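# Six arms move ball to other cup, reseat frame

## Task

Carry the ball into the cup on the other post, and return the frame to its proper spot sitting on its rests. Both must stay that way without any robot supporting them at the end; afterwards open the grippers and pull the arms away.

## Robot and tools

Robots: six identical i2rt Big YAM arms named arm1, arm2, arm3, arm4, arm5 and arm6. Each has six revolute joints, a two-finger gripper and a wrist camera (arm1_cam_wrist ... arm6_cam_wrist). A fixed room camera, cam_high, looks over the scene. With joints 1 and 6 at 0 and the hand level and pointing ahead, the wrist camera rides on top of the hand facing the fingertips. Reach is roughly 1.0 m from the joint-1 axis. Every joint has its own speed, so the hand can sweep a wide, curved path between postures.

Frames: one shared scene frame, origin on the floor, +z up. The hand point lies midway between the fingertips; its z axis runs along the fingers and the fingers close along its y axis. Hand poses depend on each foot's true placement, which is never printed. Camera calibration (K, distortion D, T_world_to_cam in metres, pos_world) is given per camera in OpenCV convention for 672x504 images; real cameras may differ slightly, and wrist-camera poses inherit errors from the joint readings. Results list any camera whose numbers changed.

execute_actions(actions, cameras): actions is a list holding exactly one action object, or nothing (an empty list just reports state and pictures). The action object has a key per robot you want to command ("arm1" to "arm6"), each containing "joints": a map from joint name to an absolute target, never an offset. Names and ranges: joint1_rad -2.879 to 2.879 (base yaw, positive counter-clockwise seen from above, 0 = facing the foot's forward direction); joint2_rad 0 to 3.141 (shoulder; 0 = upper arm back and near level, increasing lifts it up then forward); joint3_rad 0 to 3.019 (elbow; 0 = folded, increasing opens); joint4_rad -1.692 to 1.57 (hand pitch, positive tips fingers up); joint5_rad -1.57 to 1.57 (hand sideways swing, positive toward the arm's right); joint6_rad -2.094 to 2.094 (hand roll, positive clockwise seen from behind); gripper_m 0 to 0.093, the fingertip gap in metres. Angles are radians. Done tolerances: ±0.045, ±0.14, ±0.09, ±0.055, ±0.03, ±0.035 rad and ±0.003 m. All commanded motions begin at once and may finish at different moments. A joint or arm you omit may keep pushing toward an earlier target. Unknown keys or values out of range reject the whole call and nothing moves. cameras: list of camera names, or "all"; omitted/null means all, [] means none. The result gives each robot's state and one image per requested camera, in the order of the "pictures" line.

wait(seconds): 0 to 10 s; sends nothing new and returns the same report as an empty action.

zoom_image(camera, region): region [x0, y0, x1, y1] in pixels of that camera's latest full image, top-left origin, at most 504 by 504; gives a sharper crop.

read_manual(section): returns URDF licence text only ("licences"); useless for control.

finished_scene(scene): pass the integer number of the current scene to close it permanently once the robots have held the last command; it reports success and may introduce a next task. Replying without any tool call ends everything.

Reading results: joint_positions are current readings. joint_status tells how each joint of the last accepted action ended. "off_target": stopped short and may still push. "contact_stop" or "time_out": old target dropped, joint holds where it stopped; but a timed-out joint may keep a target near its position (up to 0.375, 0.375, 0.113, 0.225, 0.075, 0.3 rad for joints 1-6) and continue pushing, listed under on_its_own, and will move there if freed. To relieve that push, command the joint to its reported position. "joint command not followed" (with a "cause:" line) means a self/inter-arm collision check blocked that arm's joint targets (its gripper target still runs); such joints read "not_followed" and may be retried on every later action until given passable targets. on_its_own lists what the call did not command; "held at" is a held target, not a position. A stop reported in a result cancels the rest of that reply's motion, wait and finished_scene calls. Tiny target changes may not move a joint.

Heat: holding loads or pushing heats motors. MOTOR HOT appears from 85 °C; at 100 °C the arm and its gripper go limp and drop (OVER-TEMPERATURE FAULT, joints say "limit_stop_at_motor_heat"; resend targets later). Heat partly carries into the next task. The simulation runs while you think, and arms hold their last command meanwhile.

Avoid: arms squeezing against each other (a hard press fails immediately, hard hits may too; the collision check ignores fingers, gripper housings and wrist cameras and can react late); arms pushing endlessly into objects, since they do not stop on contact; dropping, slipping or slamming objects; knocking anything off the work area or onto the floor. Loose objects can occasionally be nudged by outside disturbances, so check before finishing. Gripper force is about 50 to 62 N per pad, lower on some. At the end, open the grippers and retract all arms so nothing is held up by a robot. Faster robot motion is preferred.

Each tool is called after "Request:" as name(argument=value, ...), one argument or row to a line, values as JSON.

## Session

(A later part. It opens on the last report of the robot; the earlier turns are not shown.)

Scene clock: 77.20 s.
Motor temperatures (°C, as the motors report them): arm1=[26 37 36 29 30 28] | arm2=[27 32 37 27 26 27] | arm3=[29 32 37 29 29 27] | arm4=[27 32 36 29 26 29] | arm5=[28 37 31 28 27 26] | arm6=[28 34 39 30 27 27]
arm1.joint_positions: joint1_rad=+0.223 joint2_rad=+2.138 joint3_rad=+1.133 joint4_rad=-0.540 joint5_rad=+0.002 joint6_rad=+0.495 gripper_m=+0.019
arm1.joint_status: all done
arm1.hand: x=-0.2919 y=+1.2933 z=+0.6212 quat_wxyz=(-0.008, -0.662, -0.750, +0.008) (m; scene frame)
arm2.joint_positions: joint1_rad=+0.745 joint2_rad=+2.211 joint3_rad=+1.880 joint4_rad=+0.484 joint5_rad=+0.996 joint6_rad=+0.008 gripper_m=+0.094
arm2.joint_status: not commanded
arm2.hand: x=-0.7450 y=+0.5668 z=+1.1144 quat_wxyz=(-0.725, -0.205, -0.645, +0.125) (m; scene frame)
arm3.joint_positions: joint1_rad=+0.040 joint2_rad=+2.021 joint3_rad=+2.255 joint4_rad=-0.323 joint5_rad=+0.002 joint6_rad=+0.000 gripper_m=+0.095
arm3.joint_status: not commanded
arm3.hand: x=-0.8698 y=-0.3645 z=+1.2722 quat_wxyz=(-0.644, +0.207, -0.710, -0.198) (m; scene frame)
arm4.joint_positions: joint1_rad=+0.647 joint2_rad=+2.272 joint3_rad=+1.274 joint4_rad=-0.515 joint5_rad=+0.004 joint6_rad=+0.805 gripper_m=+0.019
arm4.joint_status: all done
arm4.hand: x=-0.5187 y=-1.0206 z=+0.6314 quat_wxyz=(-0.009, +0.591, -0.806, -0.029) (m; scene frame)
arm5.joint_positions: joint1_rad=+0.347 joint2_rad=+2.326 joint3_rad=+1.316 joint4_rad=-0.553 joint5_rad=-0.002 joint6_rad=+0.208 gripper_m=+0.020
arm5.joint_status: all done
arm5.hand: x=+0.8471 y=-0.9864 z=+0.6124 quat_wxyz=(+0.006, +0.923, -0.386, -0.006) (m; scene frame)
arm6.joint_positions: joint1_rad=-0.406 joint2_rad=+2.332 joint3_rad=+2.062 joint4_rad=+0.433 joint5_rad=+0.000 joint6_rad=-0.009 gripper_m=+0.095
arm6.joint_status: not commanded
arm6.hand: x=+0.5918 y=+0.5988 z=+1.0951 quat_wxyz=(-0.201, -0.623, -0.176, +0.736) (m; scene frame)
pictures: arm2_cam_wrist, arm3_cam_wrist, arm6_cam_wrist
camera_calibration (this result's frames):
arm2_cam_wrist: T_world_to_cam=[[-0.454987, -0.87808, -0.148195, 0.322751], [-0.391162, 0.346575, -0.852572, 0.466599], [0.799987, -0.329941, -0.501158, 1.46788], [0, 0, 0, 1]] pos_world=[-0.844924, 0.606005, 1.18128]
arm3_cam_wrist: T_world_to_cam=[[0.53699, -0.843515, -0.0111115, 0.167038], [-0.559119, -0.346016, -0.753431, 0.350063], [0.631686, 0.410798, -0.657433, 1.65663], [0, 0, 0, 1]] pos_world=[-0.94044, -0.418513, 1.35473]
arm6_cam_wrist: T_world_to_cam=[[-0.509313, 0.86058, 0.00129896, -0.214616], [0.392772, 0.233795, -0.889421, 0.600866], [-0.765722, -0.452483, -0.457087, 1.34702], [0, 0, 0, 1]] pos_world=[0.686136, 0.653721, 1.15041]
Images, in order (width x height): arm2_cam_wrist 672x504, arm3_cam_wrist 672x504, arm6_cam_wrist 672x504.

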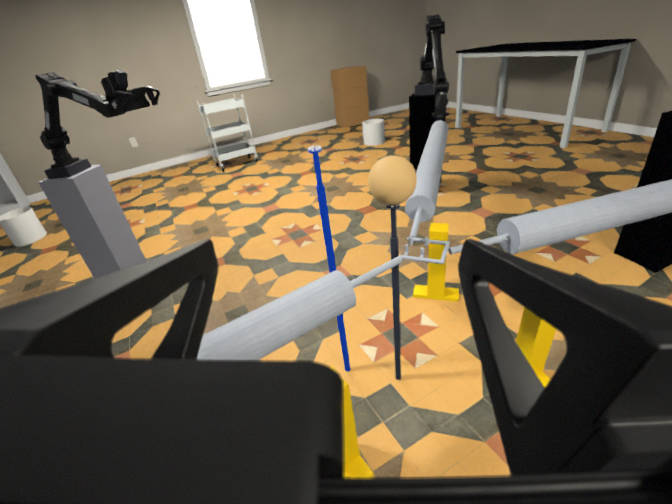

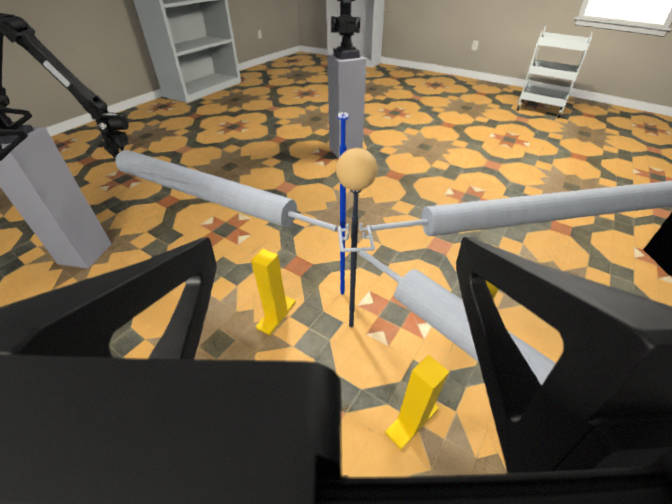

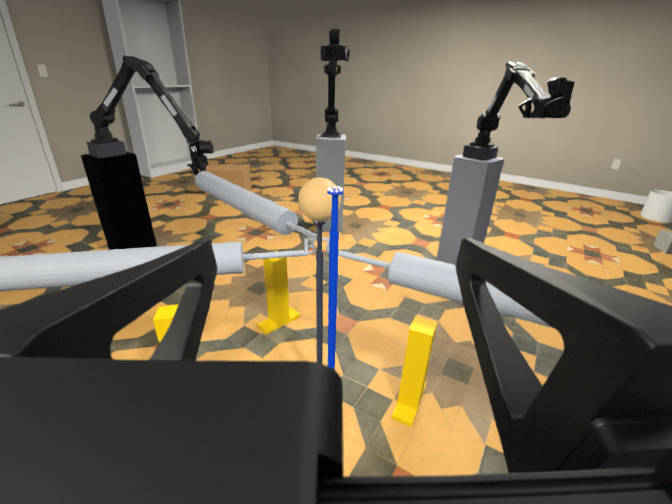

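Request:
execute_actions(
  actions=[
    {"arm1":{"joints":{"joint1_rad":0.358,"joint2_rad":1.975,"joint3_rad":1.19,"joint4_rad":-0.645,"joint6_rad":0.628}},"arm4":{"joints":{"joint1_rad":0.522,"joint2_rad":2.17,"joint3_rad":1.325,"joint4_rad":-0.616,"joint6_rad":0.67}},"arm5":{"joints":{"joint1_rad":0.22,"joint2_rad":2.155,"joint3_rad":1.228,"joint4_rad":-0.597,"joint6_rad":0.065}}},
  ],
  cameras=["arm2_cam_wrist","arm3_cam_wrist"],
)

Request:
zoom_image(
  camera="arm3_cam_wrist",
  region=[310, 160, 410, 250],
)

Request:
zoom_image(
  camera="arm2_cam_wrist",
  region=[350, 170, 450, 260],
)

Scene clock: 89.70 s.
Motor temperatures (°C, as the motors report them): arm1=[26 38 37 29 30 28] | arm2=[27 33 37 27 26 27] | arm3=[29 32 37 29 29 27] | arm4=[27 32 36 29 26 29] | arm5=[28 37 31 28 27 26] | arm6=[28 34 39 30 27 27]
arm1.joint_positions: joint1_rad=+0.365 joint2_rad=+2.027 joint3_rad=+1.145 joint4_rad=-0.649 joint5_rad=+0.000 joint6_rad=+0.635 gripper_m=+0.019
arm1.joint_status: all done
arm1.hand: x=-0.2310 y=+1.3317 z=+0.6755 quat_wxyz=(-0.016, -0.661, -0.750, +0.006) (m; scene frame)
arm2.joint_positions: joint1_rad=+0.745 joint2_rad=+2.211 joint3_rad=+1.880 joint4_rad=+0.484 joint5_rad=+0.996 joint6_rad=+0.008 gripper_m=+0.094
arm2.joint_status: not commanded
arm2.hand: x=-0.7450 y=+0.5668 z=+1.1144 quat_wxyz=(-0.725, -0.205, -0.645, +0.125) (m; scene frame)
arm3.joint_positions: joint1_rad=+0.040 joint2_rad=+2.021 joint3_rad=+2.255 joint4_rad=-0.323 joint5_rad=+0.002 joint6_rad=+0.000 gripper_m=+0.095
arm3.joint_status: not commanded
arm3.hand: x=-0.8698 y=-0.3645 z=+1.2722 quat_wxyz=(-0.644, +0.207, -0.710, -0.198) (m; scene frame)
arm4.joint_positions: joint1_rad=+0.509 joint2_rad=+2.206 joint3_rad=+1.295 joint4_rad=-0.619 joint5_rad=+0.005 joint6_rad=+0.667 gripper_m=+0.019
arm4.joint_status: all done
arm4.hand: x=-0.4534 y=-0.9840 z=+0.6702 quat_wxyz=(-0.011, +0.592, -0.806, -0.020) (m; scene frame)
arm5.joint_positions: joint1_rad=+0.216 joint2_rad=+2.199 joint3_rad=+1.210 joint4_rad=-0.593 joint5_rad=+0.000 joint6_rad=+0.076 gripper_m=+0.020
arm5.joint_status: all done
arm5.hand: x=+0.9127 y=-0.9492 z=+0.6529 quat_wxyz=(+0.008, +0.923, -0.385, +0.004) (m; scene frame)
arm6.joint_positions: joint1_rad=-0.406 joint2_rad=+2.332 joint3_rad=+2.062 joint4_rad=+0.433 joint5_rad=+0.000 joint6_rad=-0.009 gripper_m=+0.095
arm6.joint_status: not commanded
arm6.hand: x=+0.5918 y=+0.5988 z=+1.0951 quat_wxyz=(-0.201, -0.623, -0.176, +0.736) (m; scene frame)
pictures: arm2_cam_wrist, arm3_cam_wrist
camera_calibration (this result's frames):
arm2_cam_wrist: T_world_to_cam=[[-0.454987, -0.87808, -0.148195, 0.322751], [-0.391162, 0.346575, -0.852572, 0.466599], [0.799987, -0.329941, -0.501158, 1.46788], [0, 0, 0, 1]] pos_world=[-0.844924, 0.606005, 1.18128]
arm3_cam_wrist: T_world_to_cam=[[0.53699, -0.843515, -0.0111115, 0.167038], [-0.559119, -0.346016, -0.753431, 0.350063], [0.631686, 0.410798, -0.657433, 1.65663], [0, 0, 0, 1]] pos_world=[-0.94044, -0.418513, 1.35473]
Images, in order (width x height): arm2_cam_wrist 672x504, arm3_cam_wrist 672x504.

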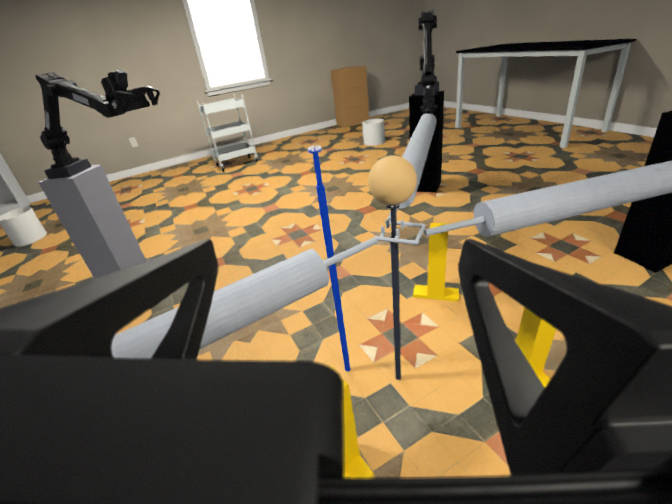

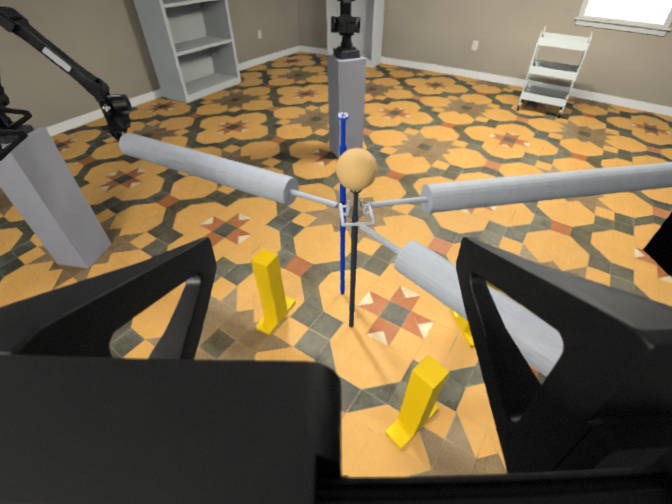

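Region (310, 160, 410, 250) of arm3_cam_wrist's 672x504 image, scaled by 5.040, with more detail than that image has; it fills the top 454 rows of this view, and the rest is white.

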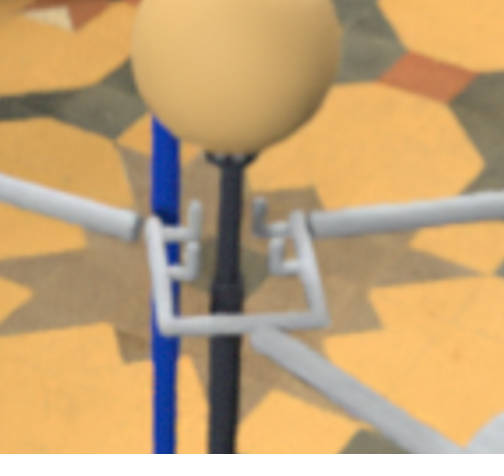

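Region (350, 170, 450, 260) of arm2_cam_wrist's 672x504 image, scaled by 5.040, with more detail than that image has; it fills the top 454 rows of this view, and the rest is white.

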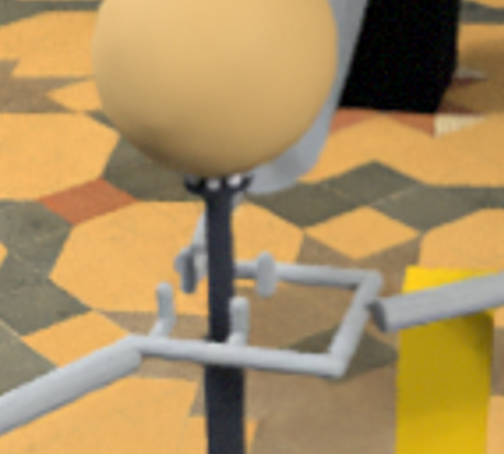

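Request:
execute_actions(
  actions=[
    {"arm1":{"joints":{"joint1_rad":0.365,"joint2_rad":1.87,"joint4_rad":-0.74}},"arm4":{"joints":{"joint1_rad":0.51,"joint2_rad":2.073,"joint4_rad":-0.718}},"arm5":{"joints":{"joint1_rad":0.216,"joint2_rad":2.05,"joint3_rad":1.235,"joint4_rad":-0.708}}},
  ],
  cameras=["arm2_cam_wrist","arm6_cam_wrist"],
)

Request:
zoom_image(
  camera="arm6_cam_wrist",
  region=[270, 170, 370, 260],
)

Request:
zoom_image(
  camera="arm2_cam_wrist",
  region=[350, 170, 450, 260],
)

Scene clock: 96.40 s.
Motor temperatures (°C, as the motors report them): arm1=[26 38 37 29 30 28] | arm2=[27 33 37 27 26 27] | arm3=[29 32 37 29 29 27] | arm4=[27 33 37 29 26 29] | arm5=[28 37 32 28 27 26] | arm6=[28 34 40 30 27 27]
arm1.joint_positions: joint1_rad=+0.367 joint2_rad=+1.926 joint3_rad=+1.145 joint4_rad=-0.750 joint5_rad=+0.001 joint6_rad=+0.633 gripper_m=+0.019
arm1.joint_status: all done
arm1.hand: x=-0.2327 y=+1.3350 z=+0.7229 quat_wxyz=(-0.016, -0.660, -0.751, +0.006) (m; scene frame)
arm2.joint_positions: joint1_rad=+0.745 joint2_rad=+2.211 joint3_rad=+1.880 joint4_rad=+0.484 joint5_rad=+0.996 joint6_rad=+0.008 gripper_m=+0.094
arm2.joint_status: not commanded
arm2.hand: x=-0.7450 y=+0.5668 z=+1.1144 quat_wxyz=(-0.725, -0.205, -0.645, +0.125) (m; scene frame)
arm3.joint_positions: joint1_rad=+0.040 joint2_rad=+2.021 joint3_rad=+2.255 joint4_rad=-0.323 joint5_rad=+0.002 joint6_rad=+0.000 gripper_m=+0.095
arm3.joint_status: not commanded
arm3.hand: x=-0.8698 y=-0.3645 z=+1.2722 quat_wxyz=(-0.644, +0.207, -0.710, -0.198) (m; scene frame)
arm4.joint_positions: joint1_rad=+0.509 joint2_rad=+2.104 joint3_rad=+1.295 joint4_rad=-0.716 joint5_rad=+0.003 joint6_rad=+0.668 gripper_m=+0.019
arm4.joint_status: all done
arm4.hand: x=-0.4546 y=-0.9822 z=+0.7225 quat_wxyz=(-0.011, +0.591, -0.806, -0.022) (m; scene frame)
arm5.joint_positions: joint1_rad=+0.216 joint2_rad=+2.084 joint3_rad=+1.210 joint4_rad=-0.701 joint5_rad=+0.001 joint6_rad=+0.076 gripper_m=+0.020
arm5.joint_status: all done
arm5.hand: x=+0.9101 y=-0.9457 z=+0.7089 quat_wxyz=(+0.006, +0.923, -0.385, +0.001) (m; scene frame)
arm6.joint_positions: joint1_rad=-0.406 joint2_rad=+2.332 joint3_rad=+2.062 joint4_rad=+0.433 joint5_rad=+0.000 joint6_rad=-0.009 gripper_m=+0.095
arm6.joint_status: not commanded
arm6.hand: x=+0.5918 y=+0.5988 z=+1.0951 quat_wxyz=(-0.201, -0.623, -0.176, +0.736) (m; scene frame)
pictures: arm2_cam_wrist, arm6_cam_wrist
camera_calibration (this result's frames):
arm2_cam_wrist: T_world_to_cam=[[-0.454987, -0.87808, -0.148195, 0.322751], [-0.391162, 0.346575, -0.852572, 0.466599], [0.799987, -0.329941, -0.501158, 1.46788], [0, 0, 0, 1]] pos_world=[-0.844924, 0.606005, 1.18128]
arm6_cam_wrist: T_world_to_cam=[[-0.509313, 0.86058, 0.00129896, -0.214616], [0.392772, 0.233795, -0.889421, 0.600866], [-0.765722, -0.452483, -0.457087, 1.34702], [0, 0, 0, 1]] pos_world=[0.686136, 0.653721, 1.15041]
Images, in order (width x height): arm2_cam_wrist 672x504, arm6_cam_wrist 672x504.

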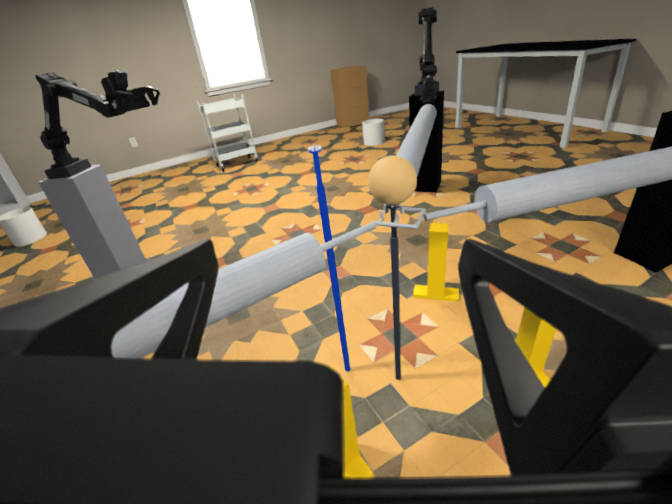

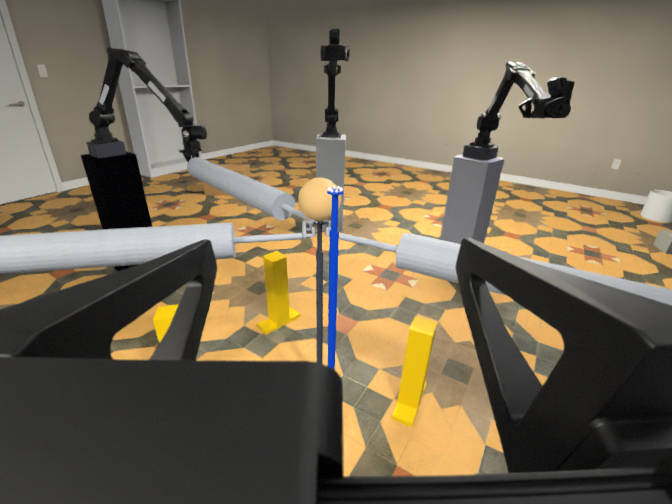

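Region (270, 170, 370, 260) of arm6_cam_wrist's 672x504 image, scaled by 5.040, with more detail than that image has; it fills the top 454 rows of this view, and the rest is white.

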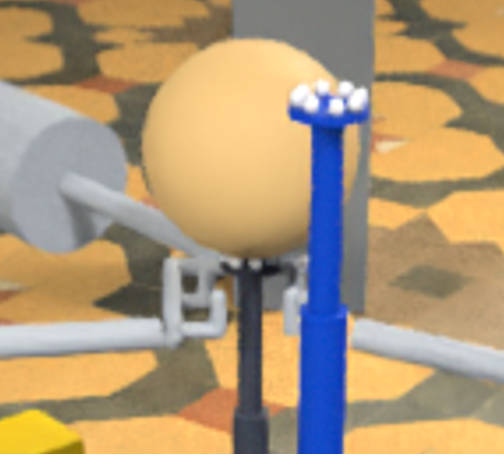

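Region (350, 170, 450, 260) of arm2_cam_wrist's 672x504 image, scaled by 5.040, with more detail than that image has; it fills the top 454 rows of this view, and the rest is white.

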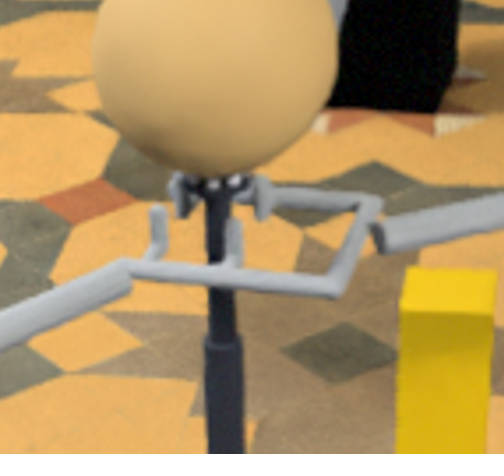

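Request:
execute_actions(
  actions=[
    {"arm1":{"joints":{"joint2_rad":1.78,"joint3_rad":1.25,"joint4_rad":-0.88}},"arm4":{"joints":{"joint2_rad":1.965,"joint3_rad":1.335,"joint4_rad":-0.82}},"arm5":{"joints":{"joint2_rad":1.935,"joint4_rad":-0.812}}},
  ],
  cameras=["arm2_cam_wrist","arm6_cam_wrist","arm3_cam_wrist","cam_high"],
)

Request:
zoom_image(
  camera="arm2_cam_wrist",
  region=[300, 130, 440, 230],
)

Scene clock: 111.07 s.
Motor temperatures (°C, as the motors report them): arm1=[26 38 38 29 30 28] | arm2=[27 33 38 27 26 27] | arm3=[29 33 37 29 29 27] | arm4=[27 33 38 29 26 29] | arm5=[28 37 32 28 27 26] | arm6=[28 34 40 30 27 27]
arm1.joint_positions: joint1_rad=+0.362 joint2_rad=+1.842 joint3_rad=+1.175 joint4_rad=-0.868 joint5_rad=+0.004 joint6_rad=+0.630 gripper_m=+0.019
arm1.joint_status: all done
arm1.hand: x=-0.2350 y=+1.3338 z=+0.7706 quat_wxyz=(-0.014, -0.661, -0.751, +0.008) (m; scene frame)
arm2.joint_positions: joint1_rad=+0.745 joint2_rad=+2.211 joint3_rad=+1.880 joint4_rad=+0.484 joint5_rad=+0.996 joint6_rad=+0.008 gripper_m=+0.094
arm2.joint_status: not commanded
arm2.hand: x=-0.7450 y=+0.5668 z=+1.1144 quat_wxyz=(-0.725, -0.205, -0.645, +0.125) (m; scene frame)
arm3.joint_positions: joint1_rad=+0.040 joint2_rad=+2.021 joint3_rad=+2.255 joint4_rad=-0.323 joint5_rad=+0.002 joint6_rad=+0.000 gripper_m=+0.095
arm3.joint_status: not commanded
arm3.hand: x=-0.8698 y=-0.3645 z=+1.2722 quat_wxyz=(-0.644, +0.207, -0.710, -0.198) (m; scene frame)
arm4.joint_positions: joint1_rad=+0.507 joint2_rad=+2.005 joint3_rad=+1.295 joint4_rad=-0.814 joint5_rad=+0.004 joint6_rad=+0.668 gripper_m=+0.019
arm4.joint_status: all done
arm4.hand: x=-0.4524 y=-0.9854 z=+0.7736 quat_wxyz=(-0.012, +0.590, -0.807, -0.023) (m; scene frame)
arm5.joint_positions: joint1_rad=+0.216 joint2_rad=+1.973 joint3_rad=+1.210 joint4_rad=-0.802 joint5_rad=+0.002 joint6_rad=+0.076 gripper_m=+0.020
arm5.joint_status: all done
arm5.hand: x=+0.9113 y=-0.9457 z=+0.7631 quat_wxyz=(+0.004, +0.923, -0.385, -0.004) (m; scene frame)
arm6.joint_positions: joint1_rad=-0.406 joint2_rad=+2.332 joint3_rad=+2.062 joint4_rad=+0.433 joint5_rad=+0.000 joint6_rad=-0.009 gripper_m=+0.095
arm6.joint_status: not commanded
arm6.hand: x=+0.5918 y=+0.5988 z=+1.0951 quat_wxyz=(-0.201, -0.623, -0.176, +0.736) (m; scene frame)
pictures: arm2_cam_wrist, arm3_cam_wrist, arm6_cam_wrist, cam_high
camera_calibration (this result's frames):
arm2_cam_wrist: T_world_to_cam=[[-0.454987, -0.87808, -0.148195, 0.322751], [-0.391162, 0.346575, -0.852572, 0.466599], [0.799987, -0.329941, -0.501158, 1.46788], [0, 0, 0, 1]] pos_world=[-0.844924, 0.606005, 1.18128]
arm3_cam_wrist: T_world_to_cam=[[0.53699, -0.843515, -0.0111115, 0.167038], [-0.559119, -0.346016, -0.753431, 0.350063], [0.631686, 0.410798, -0.657433, 1.65663], [0, 0, 0, 1]] pos_world=[-0.94044, -0.418513, 1.35473]
arm6_cam_wrist: T_world_to_cam=[[-0.509313, 0.86058, 0.00129896, -0.214616], [0.392772, 0.233795, -0.889421, 0.600866], [-0.765722, -0.452483, -0.457087, 1.34702], [0, 0, 0, 1]] pos_world=[0.686136, 0.653721, 1.15041]
Images, in order (width x height): arm2_cam_wrist 672x504, arm3_cam_wrist 672x504, arm6_cam_wrist 672x504, cam_high 672x504.

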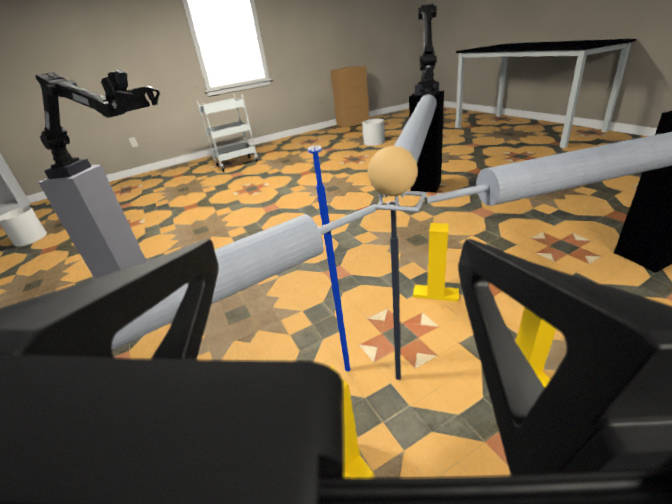

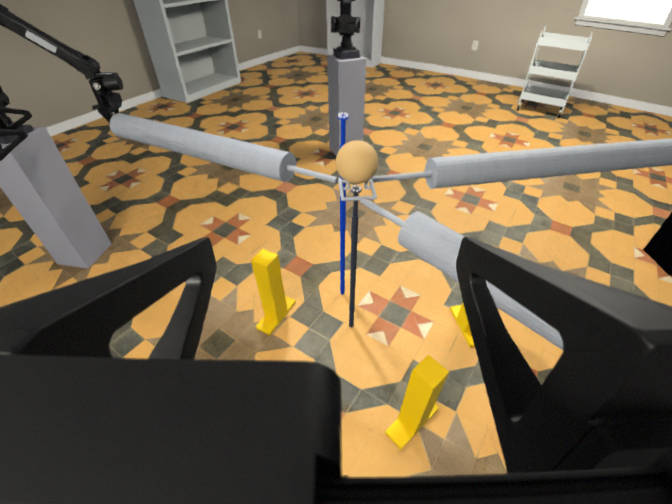

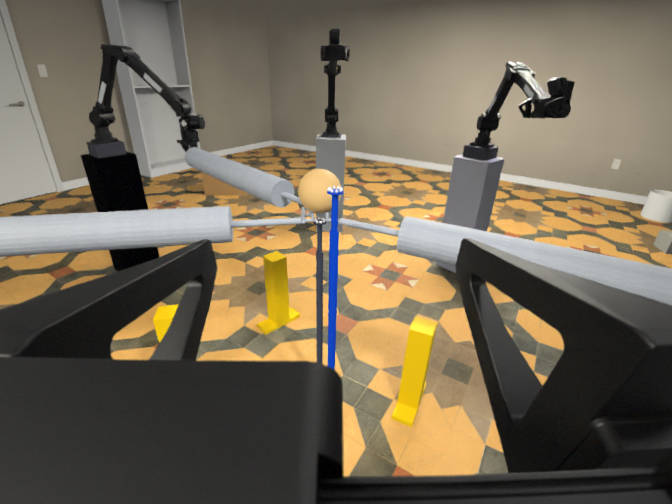

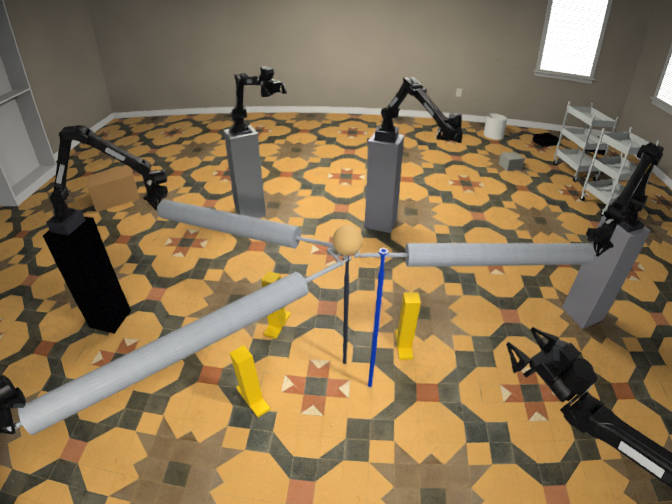

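Region (300, 130, 440, 230) of arm2_cam_wrist's 672x504 image, scaled by 3.600, with more detail than that image has; it fills the top 360 rows of this view, and the rest is white.

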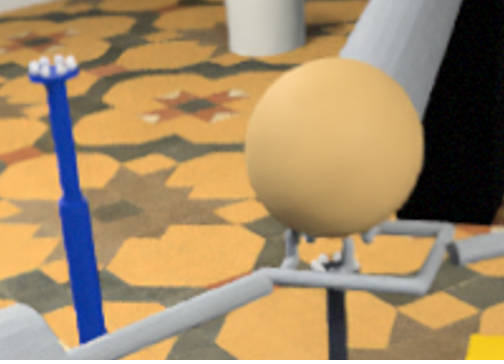

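Request:
execute_actions(
  actions=[
    {"arm1":{"joints":{"joint1_rad":0.46,"joint2_rad":1.66,"joint3_rad":1.365,"joint4_rad":-1.108,"joint6_rad":0.73}},"arm4":{"joints":{"joint1_rad":0.44,"joint2_rad":1.872,"joint3_rad":1.485,"joint4_rad":-1.047,"joint6_rad":0.59}},"arm5":{"joints":{"joint1_rad":0.122,"joint2_rad":1.783,"joint3_rad":1.305,"joint4_rad":-1.015,"joint6_rad":-0.028}}},
  ],
  cameras=[],
)

Request:
execute_actions(
  actions=[
    {"arm1":{"joints":{"joint1_rad":0.57,"joint2_rad":1.60,"joint3_rad":1.572,"joint4_rad":-1.365,"joint6_rad":0.84}},"arm4":{"joints":{"joint1_rad":0.356,"joint2_rad":1.85,"joint3_rad":1.755,"joint4_rad":-1.32,"joint6_rad":0.506}},"arm5":{"joints":{"joint1_rad":0.012,"joint2_rad":1.683,"joint3_rad":1.465,"joint4_rad":-1.264,"joint6_rad":-0.14}}},
  ],
  cameras=["arm2_cam_wrist","arm6_cam_wrist","arm3_cam_wrist"],
)

Scene clock: 133.13 s.
Motor temperatures (°C, as the motors report them): arm1=[26 38 40 29 30 28] | arm2=[27 33 38 27 26 27] | arm3=[29 33 38 29 29 27] | arm4=[27 33 39 29 26 29] | arm5=[28 37 33 28 27 26] | arm6=[28 35 41 30 27 27]
arm1.joint_positions: joint1_rad=+0.463 joint2_rad=+1.709 joint3_rad=+1.285 joint4_rad=-1.103 joint5_rad=+0.002 joint6_rad=+0.733 gripper_m=+0.019
arm1.joint_status: all done
arm1.hand: x=-0.1970 y=+1.3685 z=+0.8684 quat_wxyz=(-0.018, -0.661, -0.750, +0.005) (m; scene frame)
arm2.joint_positions: joint1_rad=+0.745 joint2_rad=+2.211 joint3_rad=+1.880 joint4_rad=+0.484 joint5_rad=+0.996 joint6_rad=+0.008 gripper_m=+0.094
arm2.joint_status: not commanded
arm2.hand: x=-0.7450 y=+0.5668 z=+1.1144 quat_wxyz=(-0.725, -0.205, -0.645, +0.125) (m; scene frame)
arm3.joint_positions: joint1_rad=+0.040 joint2_rad=+2.021 joint3_rad=+2.255 joint4_rad=-0.323 joint5_rad=+0.002 joint6_rad=+0.000 gripper_m=+0.095
arm3.joint_status: not commanded
arm3.hand: x=-0.8698 y=-0.3645 z=+1.2722 quat_wxyz=(-0.644, +0.207, -0.710, -0.198) (m; scene frame)
arm4.joint_positions: joint1_rad=+0.423 joint2_rad=+1.907 joint3_rad=+1.432 joint4_rad=-1.048 joint5_rad=+0.007 joint6_rad=+0.586 gripper_m=+0.019
arm4.joint_status: all done
arm4.hand: x=-0.4143 y=-0.9538 z=+0.8683 quat_wxyz=(-0.015, +0.590, -0.807, -0.022) (m; scene frame)
arm5.joint_positions: joint1_rad=+0.120 joint2_rad=+1.811 joint3_rad=+1.252 joint4_rad=-1.001 joint5_rad=-0.001 joint6_rad=-0.014 gripper_m=+0.020
arm5.joint_status: all done
arm5.hand: x=+0.9491 y=-0.9137 z=+0.8542 quat_wxyz=(+0.004, +0.921, -0.388, -0.007) (m; scene frame)
arm6.joint_positions: joint1_rad=-0.406 joint2_rad=+2.332 joint3_rad=+2.062 joint4_rad=+0.433 joint5_rad=+0.000 joint6_rad=-0.009 gripper_m=+0.095
arm6.joint_status: not commanded
arm6.hand: x=+0.5918 y=+0.5988 z=+1.0951 quat_wxyz=(-0.201, -0.623, -0.176, +0.736) (m; scene frame)
pictures: none
No camera images: the call's "cameras" was empty. Leave "cameras" out to get every camera's image.

Scene clock: 135.30 s.
Motor temperatures (°C, as the motors report them): arm1=[26 38 41 29 30 28] | arm2=[27 33 38 27 26 27] | arm3=[29 33 38 29 29 27] | arm4=[27 33 40 29 26 29] | arm5=[28 37 34 28 27 26] | arm6=[28 35 41 30 27 27]
arm1.joint_positions: joint1_rad=+0.576 joint2_rad=+1.663 joint3_rad=+1.478 joint4_rad=-1.365 joint5_rad=+0.001 joint6_rad=+0.851 gripper_m=+0.019
arm1.joint_status: joint3_rad time_out (moved +0.193 of +0.287); the others done
arm1.on_its_own: joint3_rad reads +1.478 and still pushes toward +1.572 since a time_out
arm1.hand: x=-0.1574 y=+1.4111 z=+0.9596 quat_wxyz=(-0.006, -0.663, -0.749, +0.003) (m; scene frame)
arm2.joint_positions: joint1_rad=+0.745 joint2_rad=+2.211 joint3_rad=+1.880 joint4_rad=+0.484 joint5_rad=+0.996 joint6_rad=+0.008 gripper_m=+0.094
arm2.joint_status: not commanded
arm2.hand: x=-0.7450 y=+0.5668 z=+1.1144 quat_wxyz=(-0.725, -0.205, -0.645, +0.125) (m; scene frame)
arm3.joint_positions: joint1_rad=+0.040 joint2_rad=+2.021 joint3_rad=+2.255 joint4_rad=-0.323 joint5_rad=+0.002 joint6_rad=+0.000 gripper_m=+0.095
arm3.joint_status: not commanded
arm3.hand: x=-0.8698 y=-0.3645 z=+1.2722 quat_wxyz=(-0.644, +0.207, -0.710, -0.198) (m; scene frame)
arm4.joint_positions: joint1_rad=+0.338 joint2_rad=+1.900 joint3_rad=+1.687 joint4_rad=-1.319 joint5_rad=+0.007 joint6_rad=+0.502 gripper_m=+0.019
arm4.joint_status: all done
arm4.hand: x=-0.3738 y=-0.9148 z=+0.9639 quat_wxyz=(-0.014, +0.589, -0.808, -0.017) (m; scene frame)
arm5.joint_positions: joint1_rad=+0.010 joint2_rad=+1.716 joint3_rad=+1.403 joint4_rad=-1.250 joint5_rad=-0.002 joint6_rad=-0.123 gripper_m=+0.020
arm5.joint_status: all done
arm5.hand: x=+0.9892 y=-0.8733 z=+0.9515 quat_wxyz=(+0.004, +0.921, -0.389, -0.006) (m; scene frame)
arm6.joint_positions: joint1_rad=-0.406 joint2_rad=+2.332 joint3_rad=+2.062 joint4_rad=+0.433 joint5_rad=+0.000 joint6_rad=-0.009 gripper_m=+0.095
arm6.joint_status: not commanded
arm6.hand: x=+0.5918 y=+0.5988 z=+1.0951 quat_wxyz=(-0.201, -0.623, -0.176, +0.736) (m; scene frame)
pictures: arm2_cam_wrist, arm3_cam_wrist, arm6_cam_wrist
camera_calibration (this result's frames):
arm2_cam_wrist: T_world_to_cam=[[-0.454987, -0.87808, -0.148195, 0.322751], [-0.391162, 0.346575, -0.852572, 0.466599], [0.799987, -0.329941, -0.501158, 1.46788], [0, 0, 0, 1]] pos_world=[-0.844924, 0.606005, 1.18128]
arm3_cam_wrist: T_world_to_cam=[[0.53699, -0.843515, -0.0111115, 0.167038], [-0.559119, -0.346016, -0.753431, 0.350063], [0.631686, 0.410798, -0.657433, 1.65663], [0, 0, 0, 1]] pos_world=[-0.94044, -0.418513, 1.35473]
arm6_cam_wrist: T_world_to_cam=[[-0.509313, 0.86058, 0.00129896, -0.214616], [0.392772, 0.233795, -0.889421, 0.600866], [-0.765722, -0.452483, -0.457087, 1.34702], [0, 0, 0, 1]] pos_world=[0.686136, 0.653721, 1.15041]
Images, in order (width x height): arm2_cam_wrist 672x504, arm3_cam_wrist 672x504, arm6_cam_wrist 672x504.

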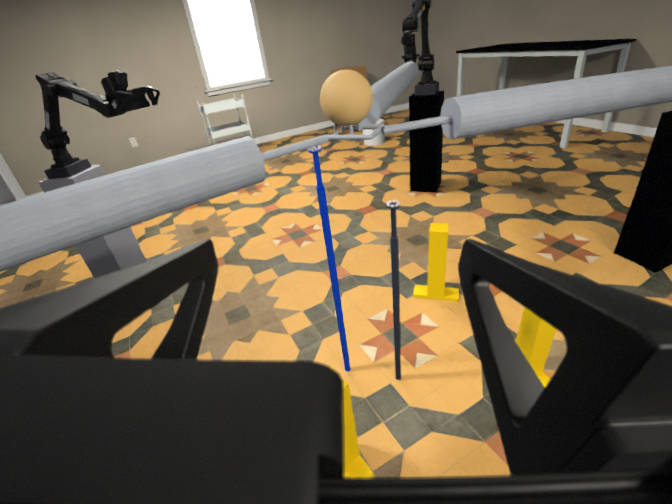

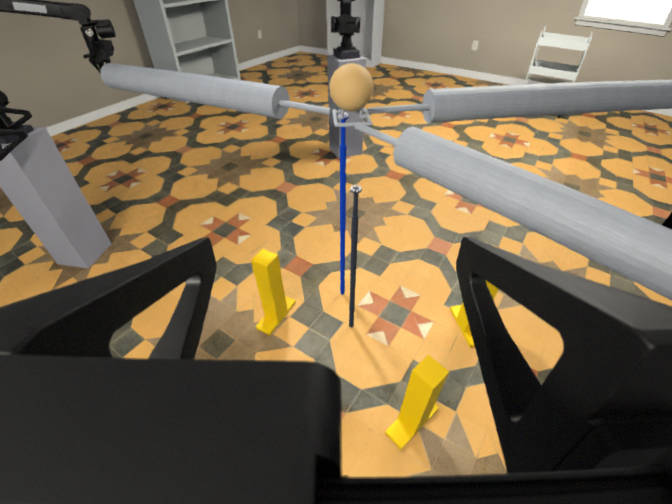

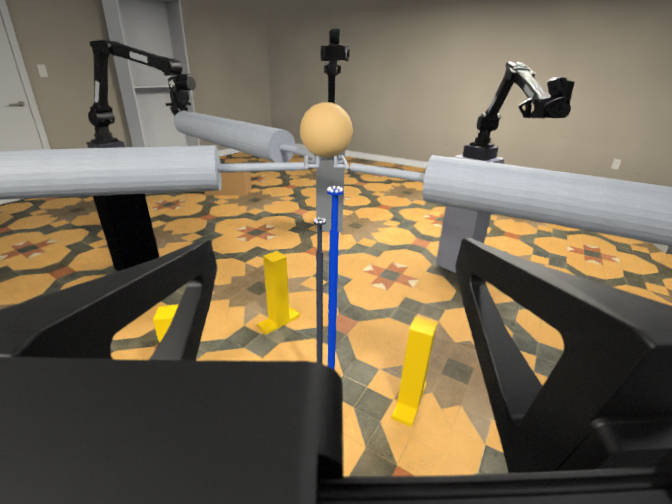

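Plenty of clearance.

Request:
execute_actions(
  actions=[
    {"arm1":{"joints":{"joint1_rad":0.767,"joint2_rad":1.70,"joint3_rad":1.66,"joint4_rad":-1.365,"joint6_rad":1.04}},"arm4":{"joints":{"joint1_rad":0.22,"joint2_rad":2.04,"joint3_rad":2.02,"joint4_rad":-1.40,"joint6_rad":0.365}},"arm5":{"joints":{"joint1_rad":-0.19,"joint2_rad":1.755,"joint3_rad":1.53,"joint4_rad":-1.26,"joint6_rad":-0.34}}},
  ],
  cameras=["arm2_cam_wrist","arm6_cam_wrist","arm3_cam_wrist","cam_high"],
)

Request:
zoom_image(
  camera="arm2_cam_wrist",
  region=[260, 80, 370, 190],
)

Request:
zoom_image(
  camera="arm6_cam_wrist",
  region=[280, 110, 390, 220],
)

Scene clock: 143.33 s.
Motor temperatures (°C, as the motors report them): arm1=[26 38 42 29 30 28] | arm2=[27 33 38 27 26 27] | arm3=[29 33 38 29 29 27] | arm4=[27 33 42 29 26 29] | arm5=[28 36 36 28 27 26] | arm6=[28 35 41 30 27 27]
arm1.joint_positions: joint1_rad=+0.770 joint2_rad=+1.751 joint3_rad=+1.556 joint4_rad=-1.363 joint5_rad=+0.002 joint6_rad=+1.043 gripper_m=+0.019
arm1.joint_status: joint3_rad time_out (moved +0.079 of +0.182); the others done
arm1.on_its_own: joint3_rad reads +1.556 and still pushes toward +1.660 since a time_out
arm1.hand: x=-0.0832 y=+1.4849 z=+0.9448 quat_wxyz=(-0.003, -0.662, -0.749, +0.003) (m; scene frame)
arm2.joint_positions: joint1_rad=+0.745 joint2_rad=+2.211 joint3_rad=+1.880 joint4_rad=+0.484 joint5_rad=+0.996 joint6_rad=+0.008 gripper_m=+0.094
arm2.joint_status: not commanded
arm2.hand: x=-0.7450 y=+0.5668 z=+1.1144 quat_wxyz=(-0.725, -0.205, -0.645, +0.125) (m; scene frame)
arm3.joint_positions: joint1_rad=+0.040 joint2_rad=+2.021 joint3_rad=+2.255 joint4_rad=-0.323 joint5_rad=+0.002 joint6_rad=+0.000 gripper_m=+0.095
arm3.joint_status: not commanded
arm3.hand: x=-0.8698 y=-0.3645 z=+1.2722 quat_wxyz=(-0.644, +0.207, -0.710, -0.198) (m; scene frame)
arm4.joint_positions: joint1_rad=+0.203 joint2_rad=+2.091 joint3_rad=+1.938 joint4_rad=-1.385 joint5_rad=+0.006 joint6_rad=+0.361 gripper_m=+0.019
arm4.joint_status: all done
arm4.hand: x=-0.2979 y=-0.8421 z=+0.9453 quat_wxyz=(-0.015, +0.591, -0.806, -0.013) (m; scene frame)
arm5.joint_positions: joint1_rad=-0.189 joint2_rad=+1.795 joint3_rad=+1.466 joint4_rad=-1.255 joint5_rad=+0.001 joint6_rad=-0.328 gripper_m=+0.020
arm5.joint_status: all done
arm5.hand: x=+1.0663 y=-0.8012 z=+0.9341 quat_wxyz=(+0.009, +0.923, -0.386, +0.003) (m; scene frame)
arm6.joint_positions: joint1_rad=-0.406 joint2_rad=+2.332 joint3_rad=+2.062 joint4_rad=+0.433 joint5_rad=+0.000 joint6_rad=-0.009 gripper_m=+0.095
arm6.joint_status: not commanded
arm6.hand: x=+0.5918 y=+0.5988 z=+1.0951 quat_wxyz=(-0.201, -0.623, -0.176, +0.736) (m; scene frame)
pictures: arm2_cam_wrist, arm3_cam_wrist, arm6_cam_wrist, cam_high
camera_calibration (this result's frames):
arm2_cam_wrist: T_world_to_cam=[[-0.454987, -0.87808, -0.148195, 0.322751], [-0.391162, 0.346575, -0.852572, 0.466599], [0.799987, -0.329941, -0.501158, 1.46788], [0, 0, 0, 1]] pos_world=[-0.844924, 0.606005, 1.18128]
arm3_cam_wrist: T_world_to_cam=[[0.53699, -0.843515, -0.0111115, 0.167038], [-0.559119, -0.346016, -0.753431, 0.350063], [0.631686, 0.410798, -0.657433, 1.65663], [0, 0, 0, 1]] pos_world=[-0.94044, -0.418513, 1.35473]
arm6_cam_wrist: T_world_to_cam=[[-0.509313, 0.86058, 0.00129896, -0.214616], [0.392772, 0.233795, -0.889421, 0.600866], [-0.765722, -0.452483, -0.457087, 1.34702], [0, 0, 0, 1]] pos_world=[0.686136, 0.653721, 1.15041]
Images, in order (width x height): arm2_cam_wrist 672x504, arm3_cam_wrist 672x504, arm6_cam_wrist 672x504, cam_high 672x504.

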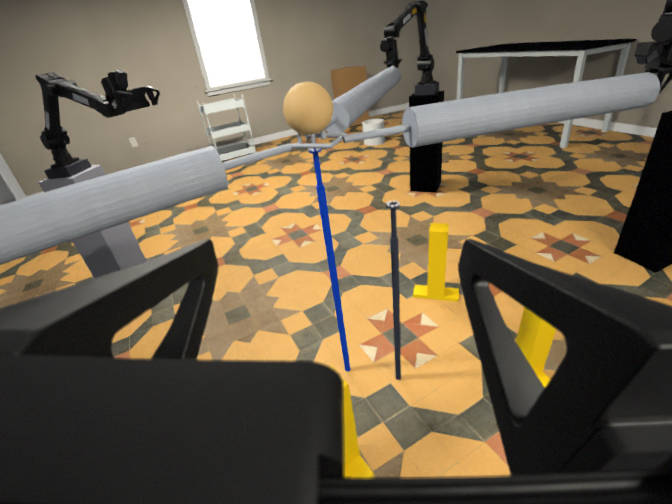

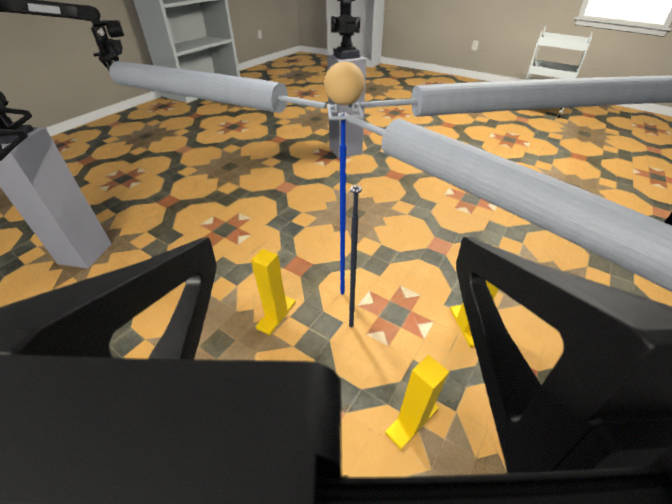

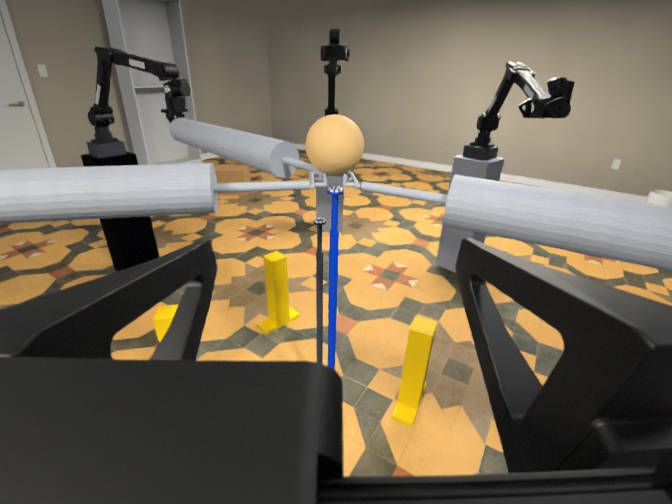

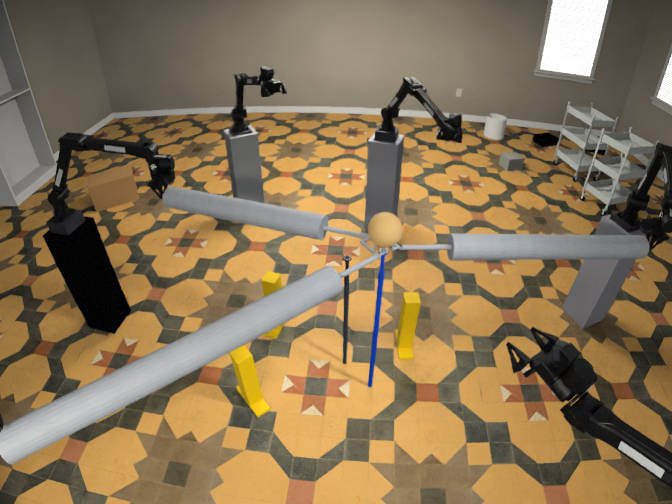

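Region (260, 80, 370, 190) of arm2_cam_wrist's 672x504 image, scaled by 4.582, with more detail than that image has.

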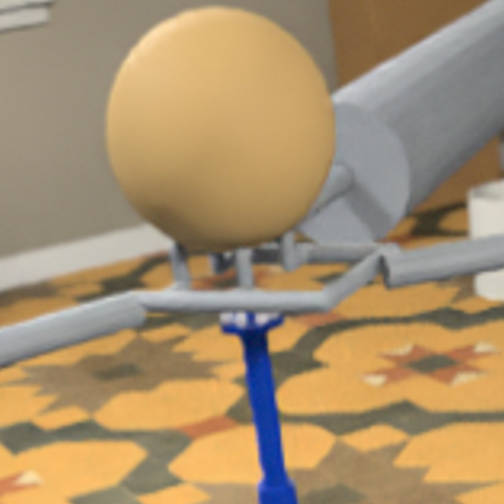

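Region (280, 110, 390, 220) of arm6_cam_wrist's 672x504 image, scaled by 4.582, with more detail than that image has.

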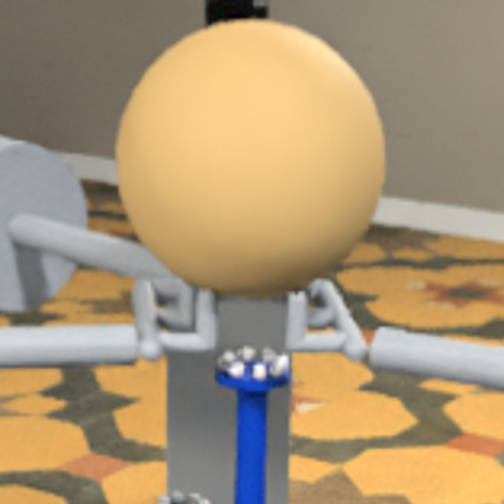

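Request:
execute_actions(
  actions=[],
  cameras=["arm2_cam_wrist","arm6_cam_wrist","cam_high"],
)

Scene clock: 164.80 s.
Motor temperatures (°C, as the motors report them): arm1=[26 38 45 29 30 28] | arm2=[27 34 39 27 26 27] | arm3=[29 33 38 29 29 27] | arm4=[27 34 46 29 26 29] | arm5=[28 37 38 28 27 26] | arm6=[28 35 41 30 27 27]
arm1.joint_positions: joint1_rad=+0.770 joint2_rad=+1.751 joint3_rad=+1.556 joint4_rad=-1.363 joint5_rad=+0.002 joint6_rad=+1.043 gripper_m=+0.019
arm1.joint_status: joint3_rad time_out (moved +0.079 of +0.182); the others done
arm1.on_its_own: joint3_rad reads +1.556 and still pushes toward +1.660 since a time_out
arm1.hand: x=-0.0832 y=+1.4849 z=+0.9448 quat_wxyz=(-0.003, -0.662, -0.749, +0.003) (m; scene frame)
arm2.joint_positions: joint1_rad=+0.745 joint2_rad=+2.211 joint3_rad=+1.880 joint4_rad=+0.484 joint5_rad=+0.996 joint6_rad=+0.008 gripper_m=+0.094
arm2.joint_status: not commanded
arm2.hand: x=-0.7450 y=+0.5668 z=+1.1144 quat_wxyz=(-0.725, -0.205, -0.645, +0.125) (m; scene frame)
arm3.joint_positions: joint1_rad=+0.040 joint2_rad=+2.021 joint3_rad=+2.255 joint4_rad=-0.323 joint5_rad=+0.002 joint6_rad=+0.000 gripper_m=+0.095
arm3.joint_status: not commanded
arm3.hand: x=-0.8698 y=-0.3645 z=+1.2722 quat_wxyz=(-0.644, +0.207, -0.710, -0.198) (m; scene frame)
arm4.joint_positions: joint1_rad=+0.203 joint2_rad=+2.091 joint3_rad=+1.938 joint4_rad=-1.385 joint5_rad=+0.006 joint6_rad=+0.361 gripper_m=+0.019
arm4.joint_status: all done
arm4.hand: x=-0.2979 y=-0.8421 z=+0.9453 quat_wxyz=(-0.015, +0.591, -0.806, -0.013) (m; scene frame)
arm5.joint_positions: joint1_rad=-0.189 joint2_rad=+1.795 joint3_rad=+1.466 joint4_rad=-1.255 joint5_rad=+0.001 joint6_rad=-0.328 gripper_m=+0.020
arm5.joint_status: all done
arm5.hand: x=+1.0663 y=-0.8012 z=+0.9341 quat_wxyz=(+0.009, +0.923, -0.386, +0.003) (m; scene frame)
arm6.joint_positions: joint1_rad=-0.406 joint2_rad=+2.332 joint3_rad=+2.062 joint4_rad=+0.433 joint5_rad=+0.000 joint6_rad=-0.009 gripper_m=+0.095
arm6.joint_status: not commanded
arm6.hand: x=+0.5918 y=+0.5988 z=+1.0951 quat_wxyz=(-0.201, -0.623, -0.176, +0.736) (m; scene frame)
pictures: arm2_cam_wrist, arm6_cam_wrist, cam_high
camera_calibration (this result's frames):
arm2_cam_wrist: T_world_to_cam=[[-0.454987, -0.87808, -0.148195, 0.322751], [-0.391162, 0.346575, -0.852572, 0.466599], [0.799987, -0.329941, -0.501158, 1.46788], [0, 0, 0, 1]] pos_world=[-0.844924, 0.606005, 1.18128]
arm6_cam_wrist: T_world_to_cam=[[-0.509313, 0.86058, 0.00129896, -0.214616], [0.392772, 0.233795, -0.889421, 0.600866], [-0.765722, -0.452483, -0.457087, 1.34702], [0, 0, 0, 1]] pos_world=[0.686136, 0.653721, 1.15041]
Images, in order (width x height): arm2_cam_wrist 672x504, arm6_cam_wrist 672x504, cam_high 672x504.

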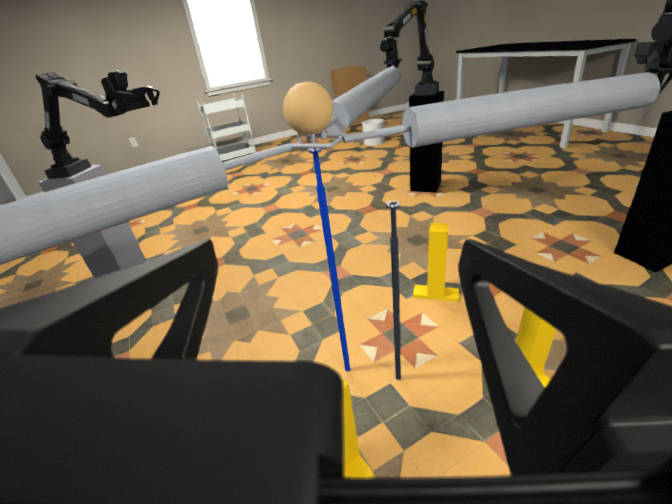

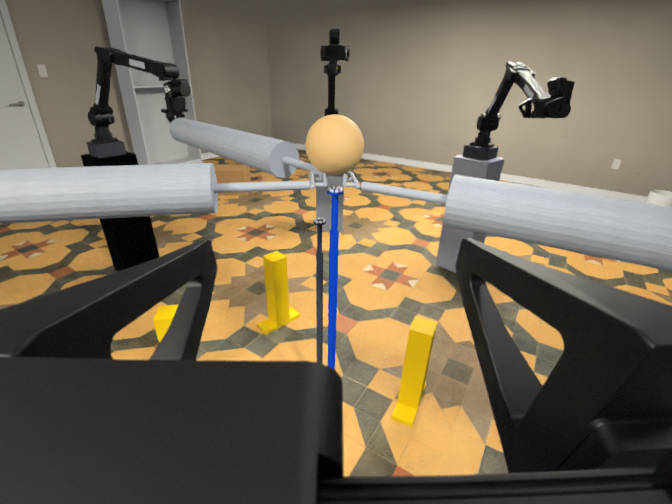

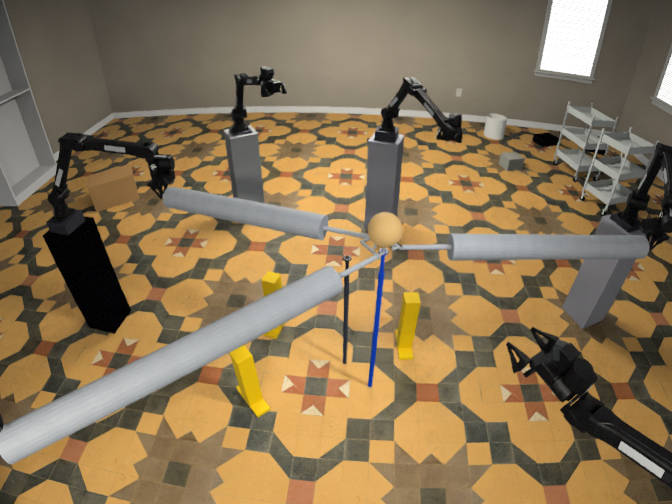

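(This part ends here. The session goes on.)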